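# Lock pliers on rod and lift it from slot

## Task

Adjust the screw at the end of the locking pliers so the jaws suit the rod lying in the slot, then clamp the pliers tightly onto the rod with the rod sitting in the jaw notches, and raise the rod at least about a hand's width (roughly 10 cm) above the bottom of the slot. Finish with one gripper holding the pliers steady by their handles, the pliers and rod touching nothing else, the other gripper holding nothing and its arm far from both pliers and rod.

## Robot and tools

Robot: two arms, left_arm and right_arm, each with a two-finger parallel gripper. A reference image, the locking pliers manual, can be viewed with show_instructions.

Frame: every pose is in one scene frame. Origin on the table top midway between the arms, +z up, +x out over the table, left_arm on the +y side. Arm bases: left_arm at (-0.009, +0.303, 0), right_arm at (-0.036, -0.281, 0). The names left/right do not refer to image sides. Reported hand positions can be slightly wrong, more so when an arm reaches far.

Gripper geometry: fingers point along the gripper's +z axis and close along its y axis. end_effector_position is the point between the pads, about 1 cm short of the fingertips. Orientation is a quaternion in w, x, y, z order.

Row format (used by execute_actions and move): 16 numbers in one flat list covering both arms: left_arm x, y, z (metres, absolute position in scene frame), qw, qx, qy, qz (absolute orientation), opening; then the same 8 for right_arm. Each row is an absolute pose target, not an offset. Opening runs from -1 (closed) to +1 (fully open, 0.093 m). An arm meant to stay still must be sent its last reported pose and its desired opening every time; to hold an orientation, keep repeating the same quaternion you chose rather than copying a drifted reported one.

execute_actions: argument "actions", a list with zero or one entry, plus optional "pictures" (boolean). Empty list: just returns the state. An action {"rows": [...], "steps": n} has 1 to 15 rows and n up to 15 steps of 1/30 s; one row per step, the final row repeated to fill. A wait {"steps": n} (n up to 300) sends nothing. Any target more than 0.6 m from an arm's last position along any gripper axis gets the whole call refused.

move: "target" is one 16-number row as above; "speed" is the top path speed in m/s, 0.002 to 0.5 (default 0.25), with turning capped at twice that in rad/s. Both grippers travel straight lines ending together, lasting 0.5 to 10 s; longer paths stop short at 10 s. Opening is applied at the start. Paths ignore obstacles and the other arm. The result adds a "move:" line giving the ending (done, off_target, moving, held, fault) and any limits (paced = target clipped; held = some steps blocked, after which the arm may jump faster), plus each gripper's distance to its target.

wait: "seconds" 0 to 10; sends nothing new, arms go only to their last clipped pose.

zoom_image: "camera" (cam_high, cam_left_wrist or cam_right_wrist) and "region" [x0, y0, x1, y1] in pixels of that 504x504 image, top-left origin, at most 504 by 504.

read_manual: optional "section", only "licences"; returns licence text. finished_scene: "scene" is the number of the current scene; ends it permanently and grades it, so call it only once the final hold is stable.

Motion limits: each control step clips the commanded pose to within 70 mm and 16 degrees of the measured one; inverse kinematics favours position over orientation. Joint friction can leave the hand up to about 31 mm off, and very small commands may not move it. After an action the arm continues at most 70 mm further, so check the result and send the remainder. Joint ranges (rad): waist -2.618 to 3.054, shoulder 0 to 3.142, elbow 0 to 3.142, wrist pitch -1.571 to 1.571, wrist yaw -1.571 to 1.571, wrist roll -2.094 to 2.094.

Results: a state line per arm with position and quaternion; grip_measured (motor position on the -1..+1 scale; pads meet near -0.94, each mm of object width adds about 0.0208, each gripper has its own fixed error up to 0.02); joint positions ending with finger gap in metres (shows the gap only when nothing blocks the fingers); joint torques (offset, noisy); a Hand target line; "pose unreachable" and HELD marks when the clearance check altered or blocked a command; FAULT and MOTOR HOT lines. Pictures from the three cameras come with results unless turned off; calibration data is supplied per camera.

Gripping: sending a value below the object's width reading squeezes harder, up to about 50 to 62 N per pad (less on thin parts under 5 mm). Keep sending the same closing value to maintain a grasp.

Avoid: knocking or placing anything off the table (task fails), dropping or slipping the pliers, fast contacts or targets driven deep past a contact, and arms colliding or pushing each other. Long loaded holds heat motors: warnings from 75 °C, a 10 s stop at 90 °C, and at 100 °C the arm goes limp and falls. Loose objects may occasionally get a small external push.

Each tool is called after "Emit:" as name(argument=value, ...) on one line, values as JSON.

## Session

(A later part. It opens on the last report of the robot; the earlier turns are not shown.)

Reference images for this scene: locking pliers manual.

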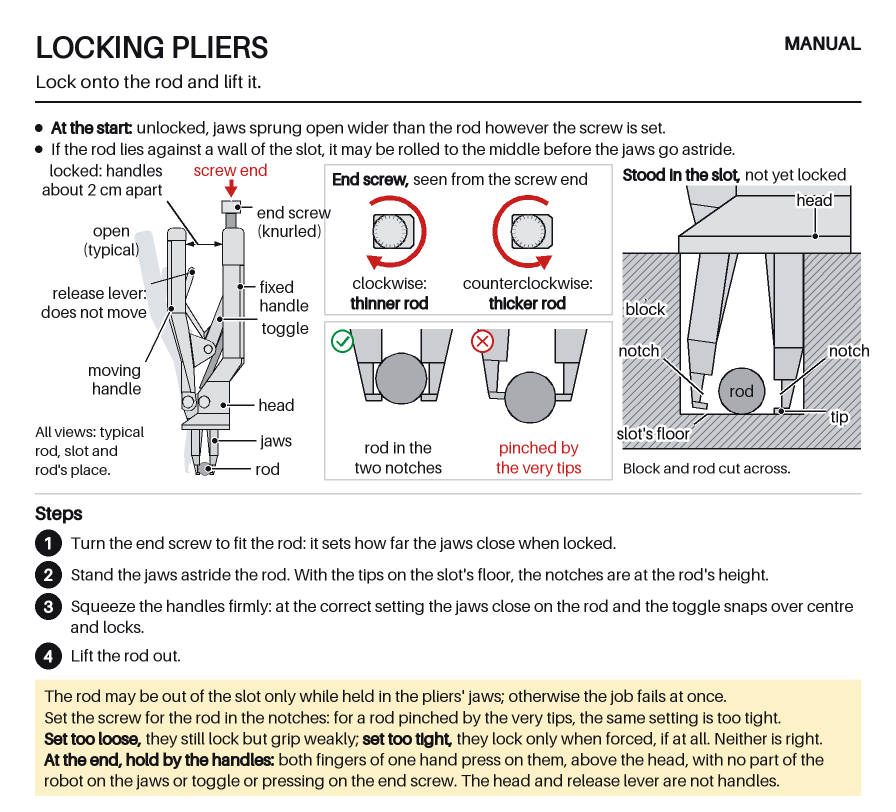

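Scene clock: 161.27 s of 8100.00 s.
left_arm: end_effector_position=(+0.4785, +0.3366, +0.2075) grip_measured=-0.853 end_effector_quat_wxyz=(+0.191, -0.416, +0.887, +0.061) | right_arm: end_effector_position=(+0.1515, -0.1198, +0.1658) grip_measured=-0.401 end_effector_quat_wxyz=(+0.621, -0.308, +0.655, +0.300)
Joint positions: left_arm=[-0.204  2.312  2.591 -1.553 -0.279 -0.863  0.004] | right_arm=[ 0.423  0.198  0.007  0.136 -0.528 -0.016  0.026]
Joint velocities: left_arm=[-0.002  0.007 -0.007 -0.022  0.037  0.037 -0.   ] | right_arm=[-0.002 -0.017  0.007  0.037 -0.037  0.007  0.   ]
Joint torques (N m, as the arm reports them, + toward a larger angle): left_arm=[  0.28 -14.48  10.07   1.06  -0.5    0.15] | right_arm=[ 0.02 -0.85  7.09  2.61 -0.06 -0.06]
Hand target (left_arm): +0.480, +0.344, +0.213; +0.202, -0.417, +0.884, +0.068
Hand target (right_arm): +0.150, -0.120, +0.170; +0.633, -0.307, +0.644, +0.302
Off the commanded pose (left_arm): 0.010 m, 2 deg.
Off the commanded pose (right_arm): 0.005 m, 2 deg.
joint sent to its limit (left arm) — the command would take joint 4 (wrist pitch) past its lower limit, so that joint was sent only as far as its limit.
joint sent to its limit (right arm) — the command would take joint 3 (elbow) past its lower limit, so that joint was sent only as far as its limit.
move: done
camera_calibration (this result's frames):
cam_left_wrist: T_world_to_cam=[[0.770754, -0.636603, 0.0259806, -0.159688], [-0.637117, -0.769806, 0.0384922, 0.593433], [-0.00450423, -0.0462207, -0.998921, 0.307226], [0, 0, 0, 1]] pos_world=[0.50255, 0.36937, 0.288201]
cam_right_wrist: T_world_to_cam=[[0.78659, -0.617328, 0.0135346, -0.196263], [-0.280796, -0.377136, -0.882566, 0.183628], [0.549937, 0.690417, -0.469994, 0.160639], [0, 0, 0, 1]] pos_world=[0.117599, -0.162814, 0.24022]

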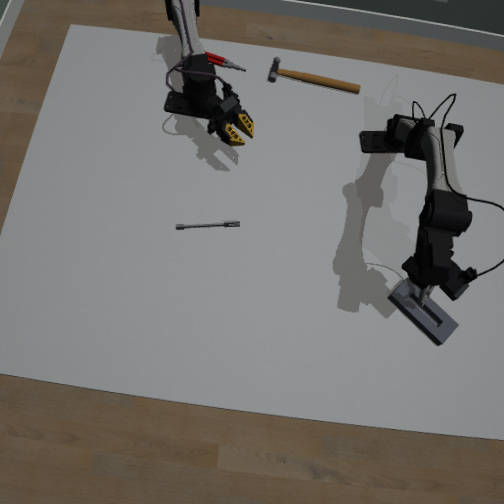

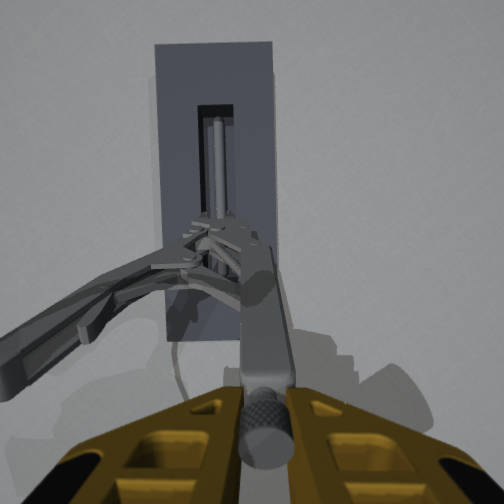

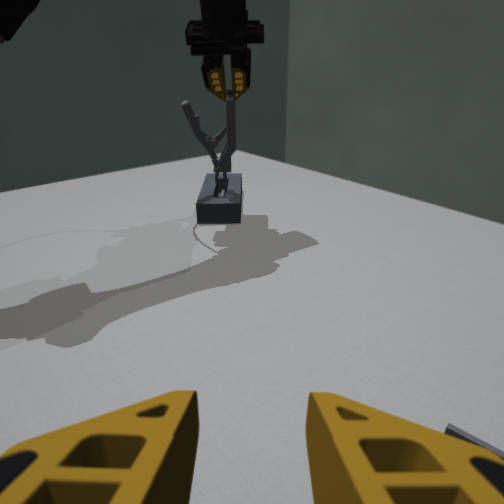

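Emit:
move(target=[0.480,0.338,0.195,0.185,-0.420,0.885,0.075,-0.87,0.15,-0.12,0.17,0.635,-0.305,0.64,0.303,-0.4], speed=0.02)

Emit:
zoom_image(camera="cam_left_wrist", region=[150,130,310,290])

Scene clock: 164.73 s of 8100.00 s.
left_arm: end_effector_position=(+0.4785, +0.3366, +0.2075) grip_measured=-0.853 end_effector_quat_wxyz=(+0.191, -0.419, +0.886, +0.061) | right_arm: end_effector_position=(+0.1515, -0.1198, +0.1658) grip_measured=-0.401 end_effector_quat_wxyz=(+0.621, -0.308, +0.655, +0.300)
Joint positions: left_arm=[-0.204  2.312  2.591 -1.553 -0.28  -0.869  0.004] | right_arm=[ 0.423  0.198  0.007  0.136 -0.528 -0.016  0.026]
Joint velocities: left_arm=[-0.002 -0.002  0.002 -0.11  -0.022  0.037  0.   ] | right_arm=[-0.012 -0.002 -0.017  0.066  0.037 -0.007 -0.   ]
Joint torques (N m, as the arm reports them, + toward a larger angle): left_arm=[ -0.58 -13.7    4.96   1.22  -0.58  -0.04] | right_arm=[ 0.02 -0.82  7.13  2.6  -0.05 -0.07]
Hand target (left_arm): +0.480, +0.338, +0.195; +0.184, -0.420, +0.885, +0.075
Hand target (right_arm): +0.150, -0.120, +0.170; +0.633, -0.307, +0.644, +0.302
Off the commanded pose (left_arm): 0.013 m, 2 deg.
Off the commanded pose (right_arm): 0.005 m, 2 deg.
joint sent to its limit (right arm) — the command would take joint 3 (elbow) past its lower limit, so that joint was sent only as far as its limit.
move: off_target (left_arm)
camera_calibration (this result's frames):
cam_left_wrist: T_world_to_cam=[[0.77434, -0.632144, 0.0281349, -0.163311], [-0.632764, -0.773386, 0.0385196, 0.592594], [-0.00259076, -0.04763, -0.998862, 0.306792], [0, 0, 0, 1]] pos_world=[0.502225, 0.369681, 0.288211]
cam_right_wrist: T_world_to_cam=[[0.78659, -0.617328, 0.0135346, -0.196263], [-0.280796, -0.377136, -0.882566, 0.183628], [0.549937, 0.690417, -0.469994, 0.160639], [0, 0, 0, 1]] pos_world=[0.117599, -0.162814, 0.24022]

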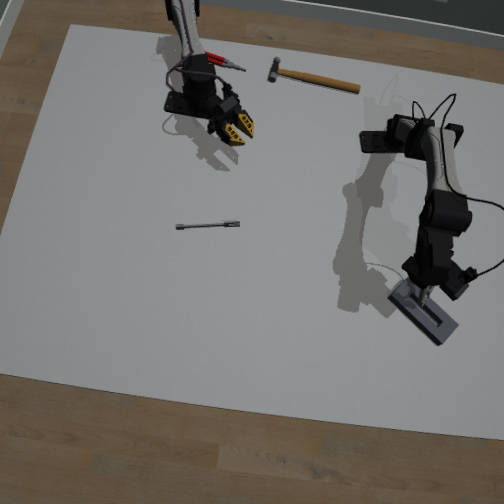

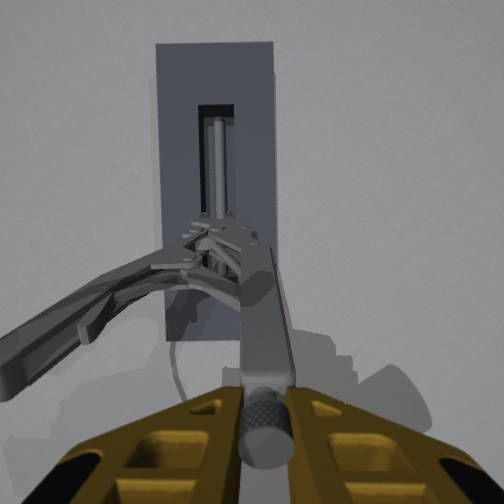

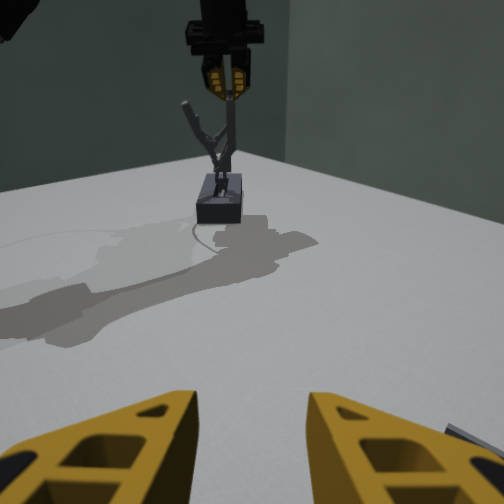

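Region (150, 130, 310, 290) of cam_left_wrist's 504x504 image, scaled by 3.150, with more detail than that image has.

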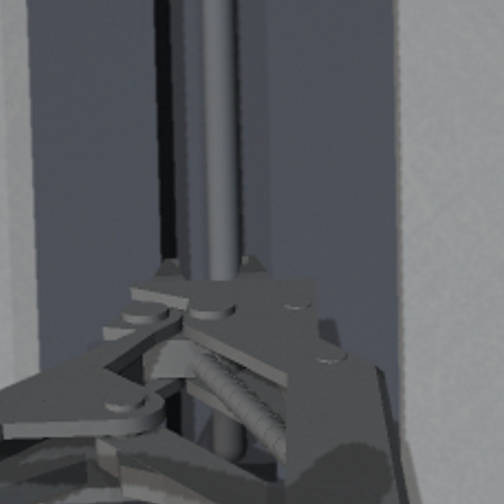

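Friction. Command lower.

Emit:
move(target=[0.480,0.338,0.182,0.185,-0.420,0.885,0.075,-0.87,0.15,-0.12,0.17,0.635,-0.305,0.64,0.303,-0.4], speed=0.02)

Emit:
zoom_image(camera="cam_left_wrist", region=[150,130,310,290])

Scene clock: 169.87 s of 8100.00 s.
left_arm: end_effector_position=(+0.4814, +0.3360, +0.1762) grip_measured=-0.853 end_effector_quat_wxyz=(+0.172, -0.418, +0.889, +0.069) | right_arm: end_effector_position=(+0.1515, -0.1198, +0.1658) grip_measured=-0.401 end_effector_quat_wxyz=(+0.621, -0.308, +0.655, +0.300)
Joint positions: left_arm=[-0.204  2.302  2.446 -1.462 -0.276 -0.87   0.004] | right_arm=[ 0.423  0.198  0.007  0.136 -0.528 -0.016  0.026]
Joint velocities: left_arm=[ 0.017 -0.012 -0.032 -0.037 -0.037  0.007  0.   ] | right_arm=[-0.007  0.012 -0.007 -0.007 -0.022  0.022  0.001]
Joint torques (N m, as the arm reports them, + toward a larger angle): left_arm=[ -0.52 -17.29   5.99   1.09  -0.59  -0.05] | right_arm=[ 0.05 -0.85  7.12  2.59 -0.06 -0.07]
Hand target (left_arm): +0.481, +0.338, +0.182; +0.184, -0.420, +0.885, +0.075
Hand target (right_arm): +0.150, -0.120, +0.170; +0.633, -0.307, +0.644, +0.302
Off the commanded pose (left_arm): 0.006 m, 2 deg.
Off the commanded pose (right_arm): 0.005 m, 2 deg.
joint sent to its limit (right arm) — the command would take joint 3 (elbow) past its lower limit, so that joint was sent only as far as its limit.
move: done
camera_calibration (this result's frames):
cam_left_wrist: T_world_to_cam=[[0.774951, -0.632013, -0.00324015, -0.159901], [-0.630417, -0.773338, 0.0672553, 0.588943], [-0.045012, -0.0500769, -0.997731, 0.296579], [0, 0, 0, 1]] pos_world=[0.508544, 0.369245, 0.255778]
cam_right_wrist: T_world_to_cam=[[0.78659, -0.617328, 0.0135346, -0.196263], [-0.280796, -0.377136, -0.882566, 0.183628], [0.549937, 0.690417, -0.469994, 0.160639], [0, 0, 0, 1]] pos_world=[0.117599, -0.162814, 0.24022]

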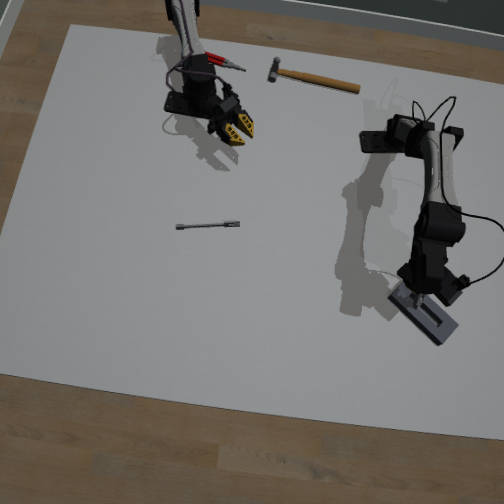

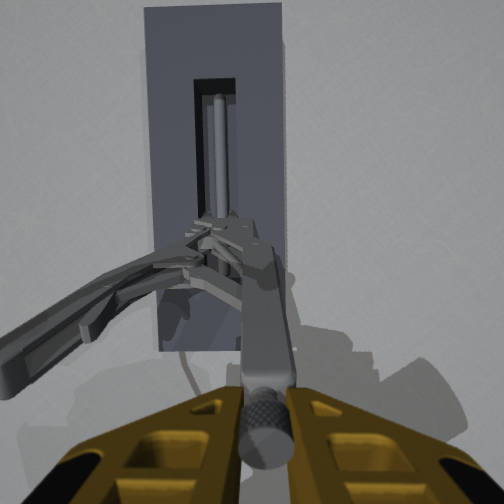

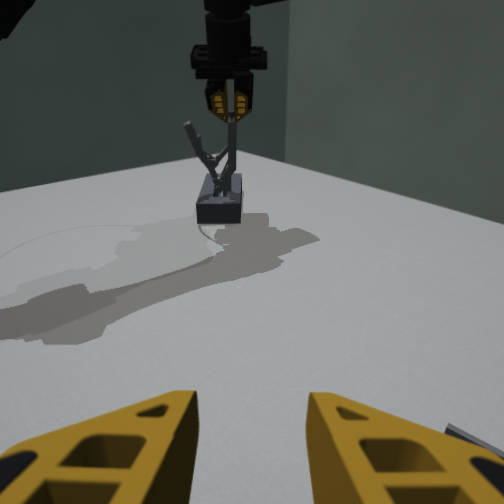

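Region (150, 130, 310, 290) of cam_left_wrist's 504x504 image, scaled by 3.150, with more detail than that image has.

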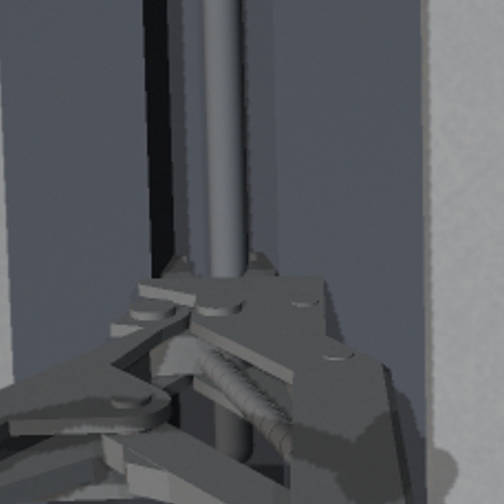

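Emit:
move(target=[0.483,0.341,0.166,0.175,-0.420,0.887,0.075,-0.87,0.15,-0.12,0.17,0.635,-0.305,0.64,0.303,-0.4], speed=0.01)

Scene clock: 179.07 s of 8100.00 s.
left_arm: end_effector_position=(+0.4839, +0.3359, +0.1751) grip_measured=-0.853 end_effector_quat_wxyz=(+0.179, -0.418, +0.888, +0.065) | right_arm: end_effector_position=(+0.1515, -0.1198, +0.1658) grip_measured=-0.401 end_effector_quat_wxyz=(+0.621, -0.308, +0.655, +0.300)
Joint positions: left_arm=[-0.204  2.285  2.409 -1.425 -0.276 -0.87   0.004] | right_arm=[ 0.423  0.198  0.007  0.136 -0.528 -0.016  0.026]
Joint velocities: left_arm=[-0.012  0.002  0.007 -0.007  0.066 -0.007 -0.001] | right_arm=[-0.017 -0.022 -0.002  0.11  -0.007 -0.007 -0.001]
Joint torques (N m, as the arm reports them, + toward a larger angle): left_arm=[  0.14 -15.13   4.74   1.19  -0.5    0.05] | right_arm=[ 0.   -0.87  7.13  2.6  -0.06 -0.06]
Hand target (left_arm): +0.483, +0.341, +0.166; +0.174, -0.420, +0.887, +0.075
Hand target (right_arm): +0.150, -0.120, +0.170; +0.633, -0.307, +0.644, +0.302
Off the commanded pose (left_arm): 0.011 m, 1 deg.
Off the commanded pose (right_arm): 0.005 m, 2 deg.
joint sent to its limit (right arm) — the command would take joint 3 (elbow) past its lower limit, so that joint was sent only as far as its limit.
move: off_target (left_arm)
camera_calibration (this result's frames):
cam_left_wrist: T_world_to_cam=[[0.774833, -0.632087, 0.0099736, -0.1641], [-0.631515, -0.773225, 0.0575453, 0.592642], [-0.0286618, -0.0508865, -0.998293, 0.288065], [0, 0, 0, 1]] pos_world=[0.50967, 0.369179, 0.255106]
cam_right_wrist: T_world_to_cam=[[0.78659, -0.617328, 0.0135346, -0.196263], [-0.280796, -0.377136, -0.882566, 0.183628], [0.549937, 0.690417, -0.469994, 0.160639], [0, 0, 0, 1]] pos_world=[0.117599, -0.162814, 0.24022]

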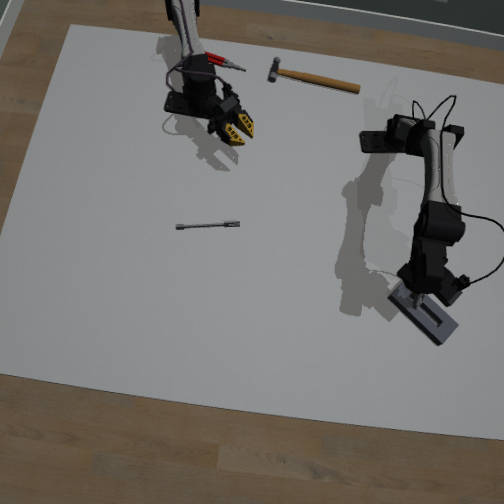

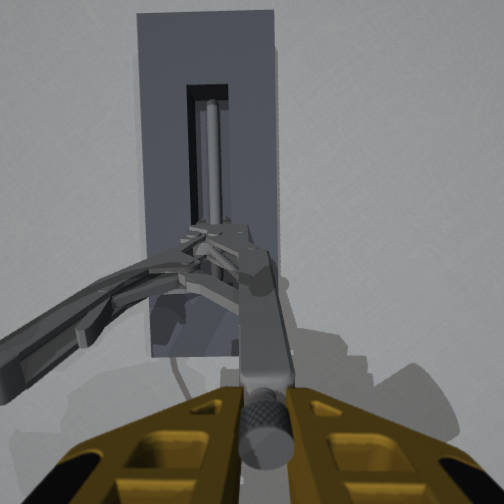

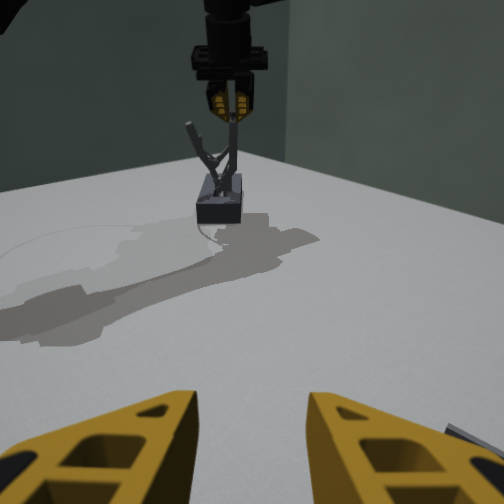

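Emit:
move(target=[0.512,0.380,0.172,0.175,-0.420,0.887,0.075,-0.80,0.15,-0.12,0.17,0.635,-0.305,0.64,0.303,-0.4], speed=0.02)

Scene clock: 184.87 s of 8100.00 s.
left_arm: end_effector_position=(+0.5084, +0.3691, +0.1795) grip_measured=-0.793 end_effector_quat_wxyz=(+0.192, -0.414, +0.888, +0.058) | right_arm: end_effector_position=(+0.1515, -0.1198, +0.1658) grip_measured=-0.401 end_effector_quat_wxyz=(+0.621, -0.308, +0.655, +0.300)
Joint positions: left_arm=[-0.13   2.484  2.785 -1.553 -0.251 -0.787  0.007] | right_arm=[ 0.423  0.198  0.007  0.136 -0.528 -0.016  0.026]
Joint velocities: left_arm=[-0.012  0.007  0.032  0.051 -0.022  0.007  0.   ] | right_arm=[-0.007 -0.002  0.007 -0.125  0.007  0.022 -0.   ]
Joint torques (N m, as the arm reports them, + toward a larger angle): left_arm=[  0.95 -13.48   9.95   1.11  -0.51   0.16] | right_arm=[ 0.02 -0.82  7.13  2.59 -0.05 -0.05]
Hand target (left_arm): +0.510, +0.381, +0.172; +0.190, -0.417, +0.886, +0.071
Hand target (right_arm): +0.150, -0.120, +0.170; +0.633, -0.307, +0.644, +0.302
Off the commanded pose (left_arm): 0.014 m, 3 deg.
Off the commanded pose (right_arm): 0.005 m, 2 deg.
joint sent to its limit (left arm) — the command would take joint 4 (wrist pitch) past its lower limit, so that joint was sent only as far as its limit.
joint sent to its limit (right arm) — the command would take joint 3 (elbow) past its lower limit, so that joint was sent only as far as its limit.
move: off_target (left_arm)
camera_calibration (this result's frames):
cam_left_wrist: T_world_to_cam=[[0.767387, -0.640406, 0.0315923, -0.159148], [-0.641183, -0.766349, 0.0399204, 0.639091], [-0.00135456, -0.0508909, -0.998703, 0.281033], [0, 0, 0, 1]] pos_world=[0.532283, 0.402149, 0.260184]
cam_right_wrist: T_world_to_cam=[[0.78659, -0.617328, 0.0135346, -0.196263], [-0.280796, -0.377136, -0.882566, 0.183628], [0.549937, 0.690417, -0.469994, 0.160639], [0, 0, 0, 1]] pos_world=[0.117599, -0.162814, 0.24022]

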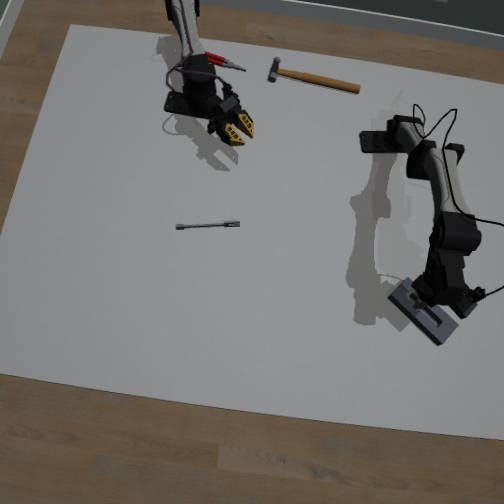

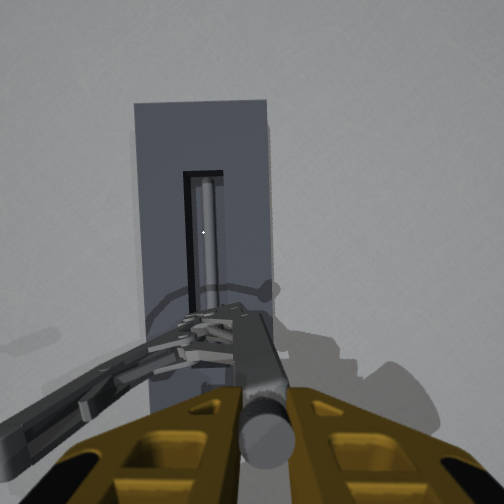

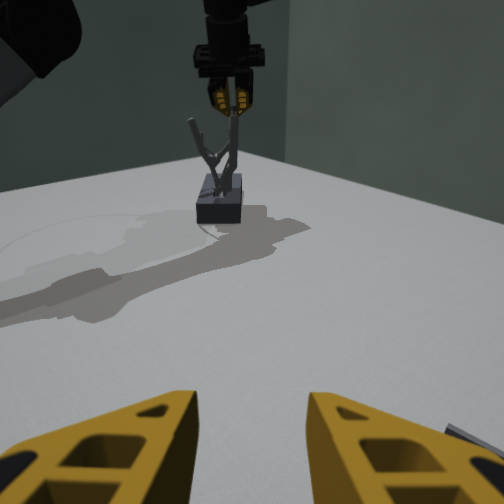

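Emit:
move(target=[0.509,0.370,0.18,0.185,-0.417,0.887,0.065,-0.45,0.15,-0.12,0.17,0.635,-0.305,0.64,0.303,-0.4], speed=0.02)

Scene clock: 188.70 s of 8100.00 s.
left_arm: end_effector_position=(+0.5083, +0.3697, +0.1797) grip_measured=-0.451 end_effector_quat_wxyz=(+0.192, -0.414, +0.888, +0.060) | right_arm: end_effector_position=(+0.1515, -0.1198, +0.1658) grip_measured=-0.401 end_effector_quat_wxyz=(+0.621, -0.308, +0.655, +0.300)
Joint positions: left_arm=[-0.13   2.484  2.785 -1.553 -0.255 -0.785  0.024] | right_arm=[ 0.423  0.198  0.007  0.136 -0.528 -0.016  0.026]
Joint velocities: left_arm=[-0.002 -0.012 -0.007  0.066 -0.051 -0.007 -0.   ] | right_arm=[ 0.007  0.007  0.002  0.022  0.007  0.095 -0.   ]
Joint torques (N m, as the arm reports them, + toward a larger angle): left_arm=[ -0.39 -15.85   8.34   1.07  -0.36   0.01] | right_arm=[ 0.01 -0.86  7.08  2.6  -0.05 -0.06]
Hand target (left_arm): +0.509, +0.370, +0.180; +0.193, -0.415, +0.887, +0.062
Hand target (right_arm): +0.150, -0.120, +0.170; +0.633, -0.307, +0.644, +0.302
Off the commanded pose (left_arm): 0.001 m, 1 deg.
Off the commanded pose (right_arm): 0.005 m, 2 deg.
joint sent to its limit (left arm) — the command would take joint 4 (wrist pitch) past its lower limit, so that joint was sent only as far as its limit.
joint sent to its limit (right arm) — the command would take joint 3 (elbow) past its lower limit, so that joint was sent only as far as its limit.
move: done
camera_calibration (this result's frames):
cam_left_wrist: T_world_to_cam=[[0.766973, -0.64104, 0.0286479, -0.157767], [-0.641676, -0.766062, 0.0374177, 0.640061], [-0.00204015, -0.047081, -0.998889, 0.280172], [0, 0, 0, 1]] pos_world=[0.532287, 0.402383, 0.260431]
cam_right_wrist: T_world_to_cam=[[0.78659, -0.617328, 0.0135346, -0.196263], [-0.280796, -0.377136, -0.882566, 0.183628], [0.549937, 0.690417, -0.469994, 0.160639], [0, 0, 0, 1]] pos_world=[0.117599, -0.162814, 0.24022]

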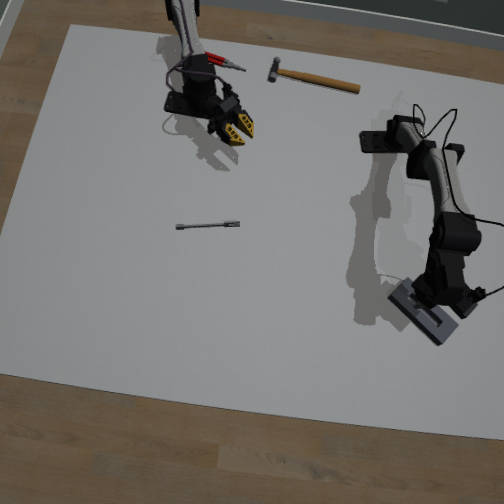

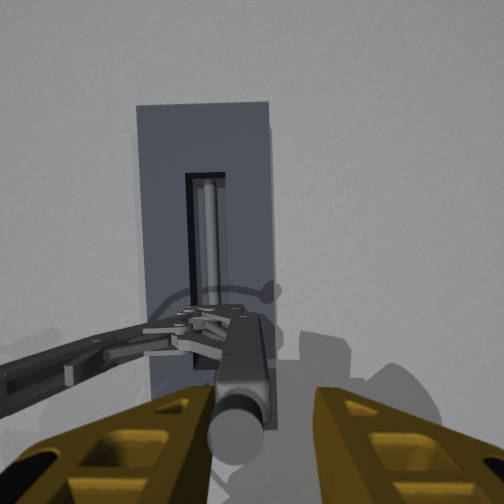

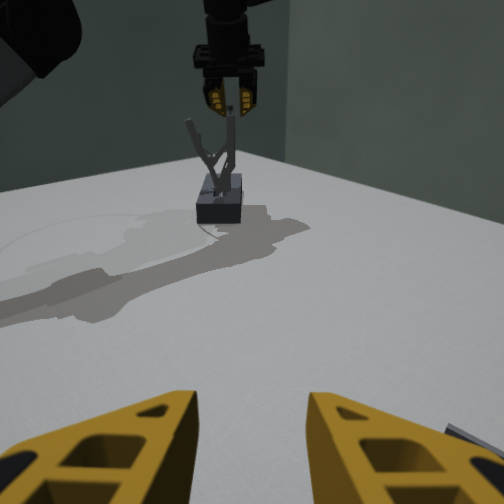

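Emit:
move(target=[0.478,0.332,0.185,0.185,-0.417,0.887,0.065,-0.2,0.15,-0.12,0.17,0.635,-0.305,0.64,0.303,-0.4], speed=0.04)

Scene clock: 192.90 s of 8100.00 s.
left_arm: end_effector_position=(+0.4801, +0.3333, +0.1858) grip_measured=-0.201 end_effector_quat_wxyz=(+0.182, -0.416, +0.889, +0.062) | right_arm: end_effector_position=(+0.1515, -0.1198, +0.1658) grip_measured=-0.401 end_effector_quat_wxyz=(+0.621, -0.308, +0.655, +0.300)
Joint positions: left_arm=[-0.208  2.273  2.431 -1.451 -0.273 -0.869  0.036] | right_arm=[ 0.423  0.198  0.007  0.136 -0.528 -0.016  0.026]
Joint velocities: left_arm=[ 0.002 -0.022 -0.002  0.037  0.022 -0.081 -0.   ] | right_arm=[-0.002 -0.002  0.007  0.007  0.037  0.066  0.001]
Joint torques (N m, as the arm reports them, + toward a larger angle): left_arm=[ -0.84 -16.25   5.4    1.13  -0.38  -0.07] | right_arm=[ 0.01 -0.83  7.1   2.6  -0.05 -0.07]
Hand target (left_arm): +0.479, +0.331, +0.185; +0.184, -0.418, +0.888, +0.064
Hand target (right_arm): +0.150, -0.120, +0.170; +0.633, -0.307, +0.644, +0.302
Off the commanded pose (left_arm): 0.003 m, 1 deg.
Off the commanded pose (right_arm): 0.005 m, 2 deg.
joint sent to its limit (right arm) — the command would take joint 3 (elbow) past its lower limit, so that joint was sent only as far as its limit.
move: done
camera_calibration (this result's frames):
cam_left_wrist: T_world_to_cam=[[0.77062, -0.637041, 0.0179824, -0.160811], [-0.636948, -0.768964, 0.05469, 0.589374], [-0.0210119, -0.0535991, -0.998341, 0.295738], [0, 0, 0, 1]] pos_world=[0.505539, 0.366616, 0.265906]
cam_right_wrist: T_world_to_cam=[[0.78659, -0.617328, 0.0135346, -0.196263], [-0.280796, -0.377136, -0.882566, 0.183628], [0.549937, 0.690417, -0.469994, 0.160639], [0, 0, 0, 1]] pos_world=[0.117599, -0.162814, 0.24022]

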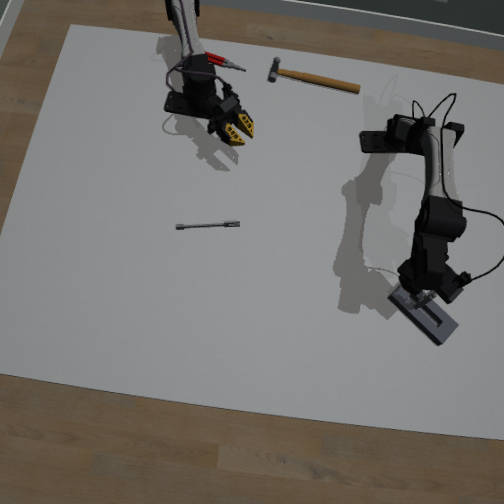

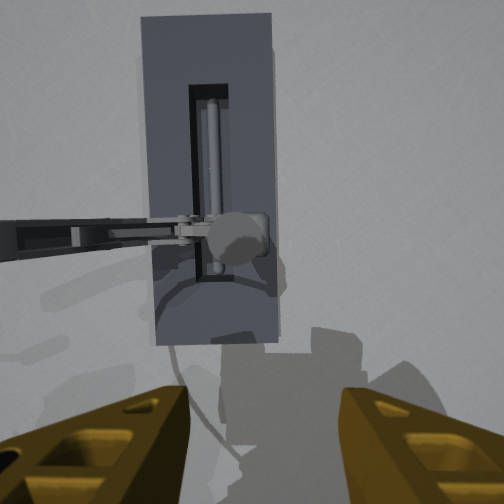

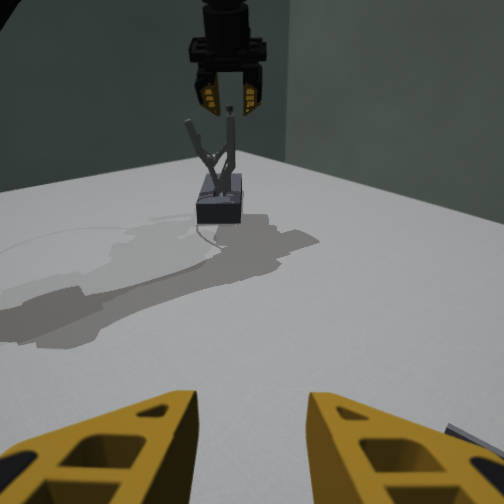

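Emit:
move(target=[0.449,0.356,0.146,0.16,-0.422,0.89,0.07,1.0,0.15,-0.12,0.17,0.635,-0.305,0.64,0.303,-0.4], speed=0.05)

Emit:
move(target=[0.481,0.398,0.146,0.16,-0.422,0.89,0.07,1.0,0.15,-0.12,0.17,0.635,-0.305,0.64,0.303,-0.4], speed=0.03)

Scene clock: 199.90 s of 8100.00 s.
left_arm: end_effector_position=(+0.4532, +0.3530, +0.1477) grip_measured=+1.000 end_effector_quat_wxyz=(+0.162, -0.422, +0.889, +0.071) | right_arm: end_effector_position=(+0.1515, -0.1198, +0.1658) grip_measured=-0.401 end_effector_quat_wxyz=(+0.621, -0.308, +0.655, +0.300)
Joint positions: left_arm=[-0.164  2.114  2.024 -1.239 -0.263 -0.842  0.093] | right_arm=[ 0.423  0.198  0.007  0.136 -0.528 -0.016  0.026]
Joint velocities: left_arm=[ 0.002  0.012 -0.002  0.007 -0.007  0.051  0.   ] | right_arm=[-0.022 -0.017 -0.012 -0.037 -0.007 -0.066  0.   ]
Joint torques (N m, as the arm reports them, + toward a larger angle): left_arm=[  0.28 -15.22   5.87   1.03  -0.26   0.15] | right_arm=[-0.02 -0.8   7.09  2.59 -0.06 -0.07]
Hand target (left_arm): +0.450, +0.356, +0.146; +0.160, -0.422, +0.890, +0.071
Hand target (right_arm): +0.150, -0.120, +0.170; +0.633, -0.307, +0.644, +0.302
Off the commanded pose (left_arm): 0.005 m, 0 deg.
Off the commanded pose (right_arm): 0.005 m, 2 deg.
joint sent to its limit (right arm) — the command would take joint 3 (elbow) past its lower limit, so that joint was sent only as far as its limit.
move: done
camera_calibration (this result's frames):
cam_left_wrist: T_world_to_cam=[[0.781497, -0.623769, -0.013213, -0.13174], [-0.620768, -0.77951, 0.0837293, 0.581597], [-0.0625275, -0.0572319, -0.996401, 0.278008], [0, 0, 0, 1]] pos_world=[0.481375, 0.387096, 0.226571]
cam_right_wrist: T_world_to_cam=[[0.78659, -0.617328, 0.0135346, -0.196263], [-0.280796, -0.377136, -0.882566, 0.183628], [0.549937, 0.690417, -0.469994, 0.160639], [0, 0, 0, 1]] pos_world=[0.117599, -0.162814, 0.24022]

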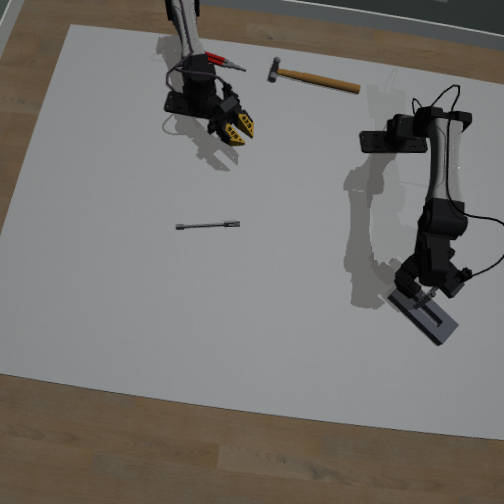

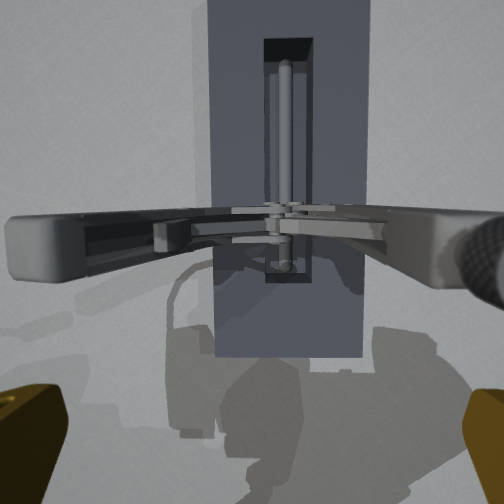

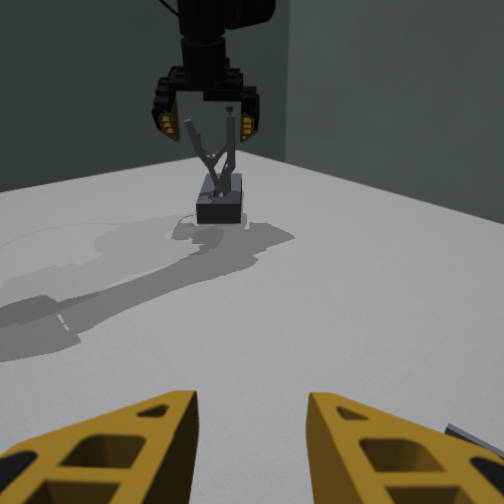

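Scene clock: 201.93 s of 8100.00 s.
left_arm: end_effector_position=(+0.4789, +0.3957, +0.1487) grip_measured=+1.000 end_effector_quat_wxyz=(+0.166, -0.423, +0.888, +0.071) | right_arm: end_effector_position=(+0.1515, -0.1198, +0.1658) grip_measured=-0.401 end_effector_quat_wxyz=(+0.621, -0.308, +0.655, +0.300)
Joint positions: left_arm=[-0.071  2.246  2.238 -1.289 -0.242 -0.75   0.093] | right_arm=[ 0.423  0.198  0.007  0.136 -0.528 -0.016  0.026]
Joint velocities: left_arm=[-0.022 -0.007  0.012 -0.037  0.007 -0.051  0.   ] | right_arm=[ 0.022  0.002 -0.002  0.051  0.022 -0.007  0.001]
Joint torques (N m, as the arm reports them, + toward a larger angle): left_arm=[  0.3  -13.35  10.91   0.91  -0.24   0.12] | right_arm=[ 0.05 -0.83  7.1   2.6  -0.06 -0.06]
Hand target (left_arm): +0.480, +0.399, +0.146; +0.161, -0.422, +0.890, +0.071
Hand target (right_arm): +0.150, -0.120, +0.170; +0.633, -0.307, +0.644, +0.302
Off the commanded pose (left_arm): 0.004 m, 1 deg.
Off the commanded pose (right_arm): 0.005 m, 2 deg.
joint sent to its limit (right arm) — the command would take joint 3 (elbow) past its lower limit, so that joint was sent only as far as its limit.
move: done
camera_calibration (this result's frames):
cam_left_wrist: T_world_to_cam=[[0.782275, -0.622859, -0.00957651, -0.126519], [-0.620511, -0.780496, 0.0761096, 0.632157], [-0.05488, -0.0535963, -0.997053, 0.277984], [0, 0, 0, 1]] pos_world=[0.506489, 0.429491, 0.227841]
cam_right_wrist: T_world_to_cam=[[0.78659, -0.617328, 0.0135346, -0.196263], [-0.280796, -0.377136, -0.882566, 0.183628], [0.549937, 0.690417, -0.469994, 0.160639], [0, 0, 0, 1]] pos_world=[0.117599, -0.162814, 0.24022]

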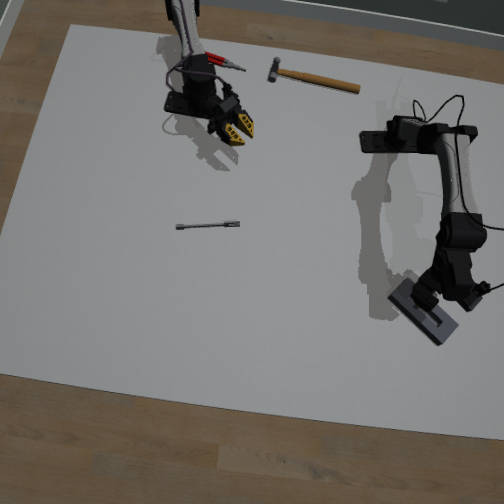

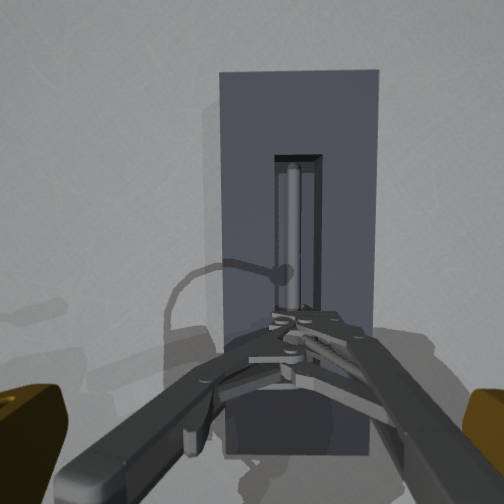

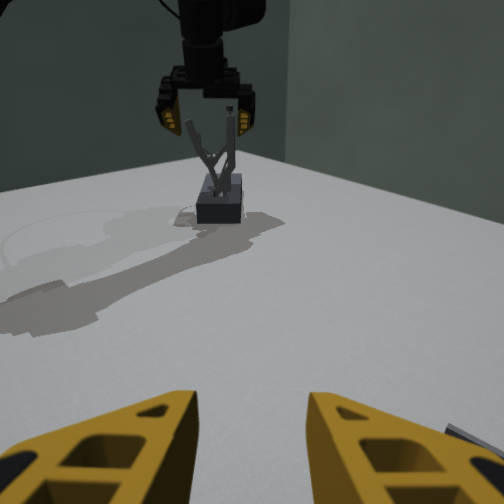

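Emit:
move(target=[0.484,0.385,0.143,0.10,-0.428,0.897,0.046,0.75,0.15,-0.12,0.17,0.635,-0.305,0.64,0.303,-0.4], speed=0.02)

Scene clock: 208.80 s of 8100.00 s.
left_arm: end_effector_position=(+0.4812, +0.3827, +0.1460) grip_measured=+0.751 end_effector_quat_wxyz=(+0.109, -0.420, +0.900, +0.048) | right_arm: end_effector_position=(+0.1515, -0.1198, +0.1658) grip_measured=-0.401 end_effector_quat_wxyz=(+0.621, -0.308, +0.655, +0.300)
Joint positions: left_arm=[-0.071  2.433  2.589 -1.549 -0.162 -0.754  0.081] | right_arm=[ 0.423  0.198  0.007  0.136 -0.528 -0.016  0.026]
Joint velocities: left_arm=[ 0.007 -0.007 -0.012 -0.037 -0.022 -0.022  0.   ] | right_arm=[-0.022  0.007  0.012 -0.037 -0.022  0.037 -0.   ]
Joint torques (N m, as the arm reports them, + toward a larger angle): left_arm=[  0.36 -13.89  10.38   0.7   -0.12  -0.05] | right_arm=[ 0.01 -0.85  7.07  2.6  -0.05 -0.06]
Hand target (left_arm): +0.484, +0.385, +0.142; +0.107, -0.427, +0.897, +0.044
Hand target (right_arm): +0.150, -0.120, +0.170; +0.633, -0.307, +0.644, +0.302
Off the commanded pose (left_arm): 0.005 m, 1 deg.
Off the commanded pose (right_arm): 0.005 m, 2 deg.
joint sent to its limit (left arm) — the command would take joint 4 (wrist pitch) past its lower limit, so that joint was sent only as far as its limit.
joint sent to its limit (right arm) — the command would take joint 3 (elbow) past its lower limit, so that joint was sent only as far as its limit.
move: done
camera_calibration (this result's frames):
cam_left_wrist: T_world_to_cam=[[0.771971, -0.635308, -0.0210802, -0.125028], [-0.619629, -0.759492, 0.198068, 0.597296], [-0.141844, -0.139841, -0.979962, 0.347137], [0, 0, 0, 1]] pos_world=[0.515859, 0.422754, 0.219241]
cam_right_wrist: T_world_to_cam=[[0.78659, -0.617328, 0.0135346, -0.196263], [-0.280796, -0.377136, -0.882566, 0.183628], [0.549937, 0.690417, -0.469994, 0.160639], [0, 0, 0, 1]] pos_world=[0.117599, -0.162814, 0.24022]

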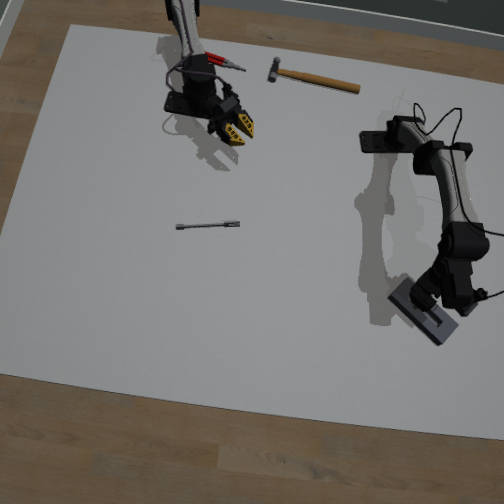

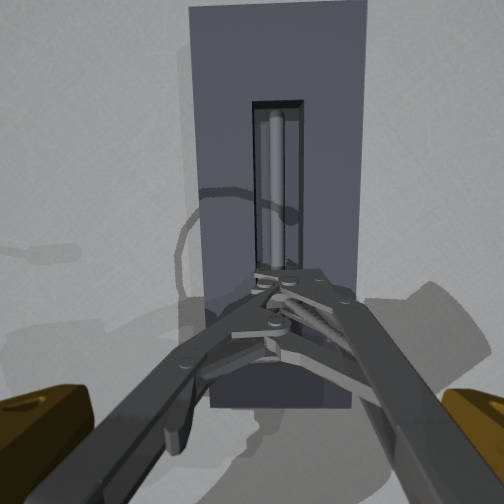

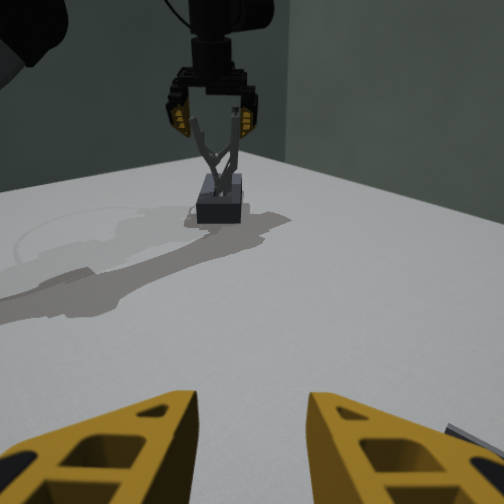

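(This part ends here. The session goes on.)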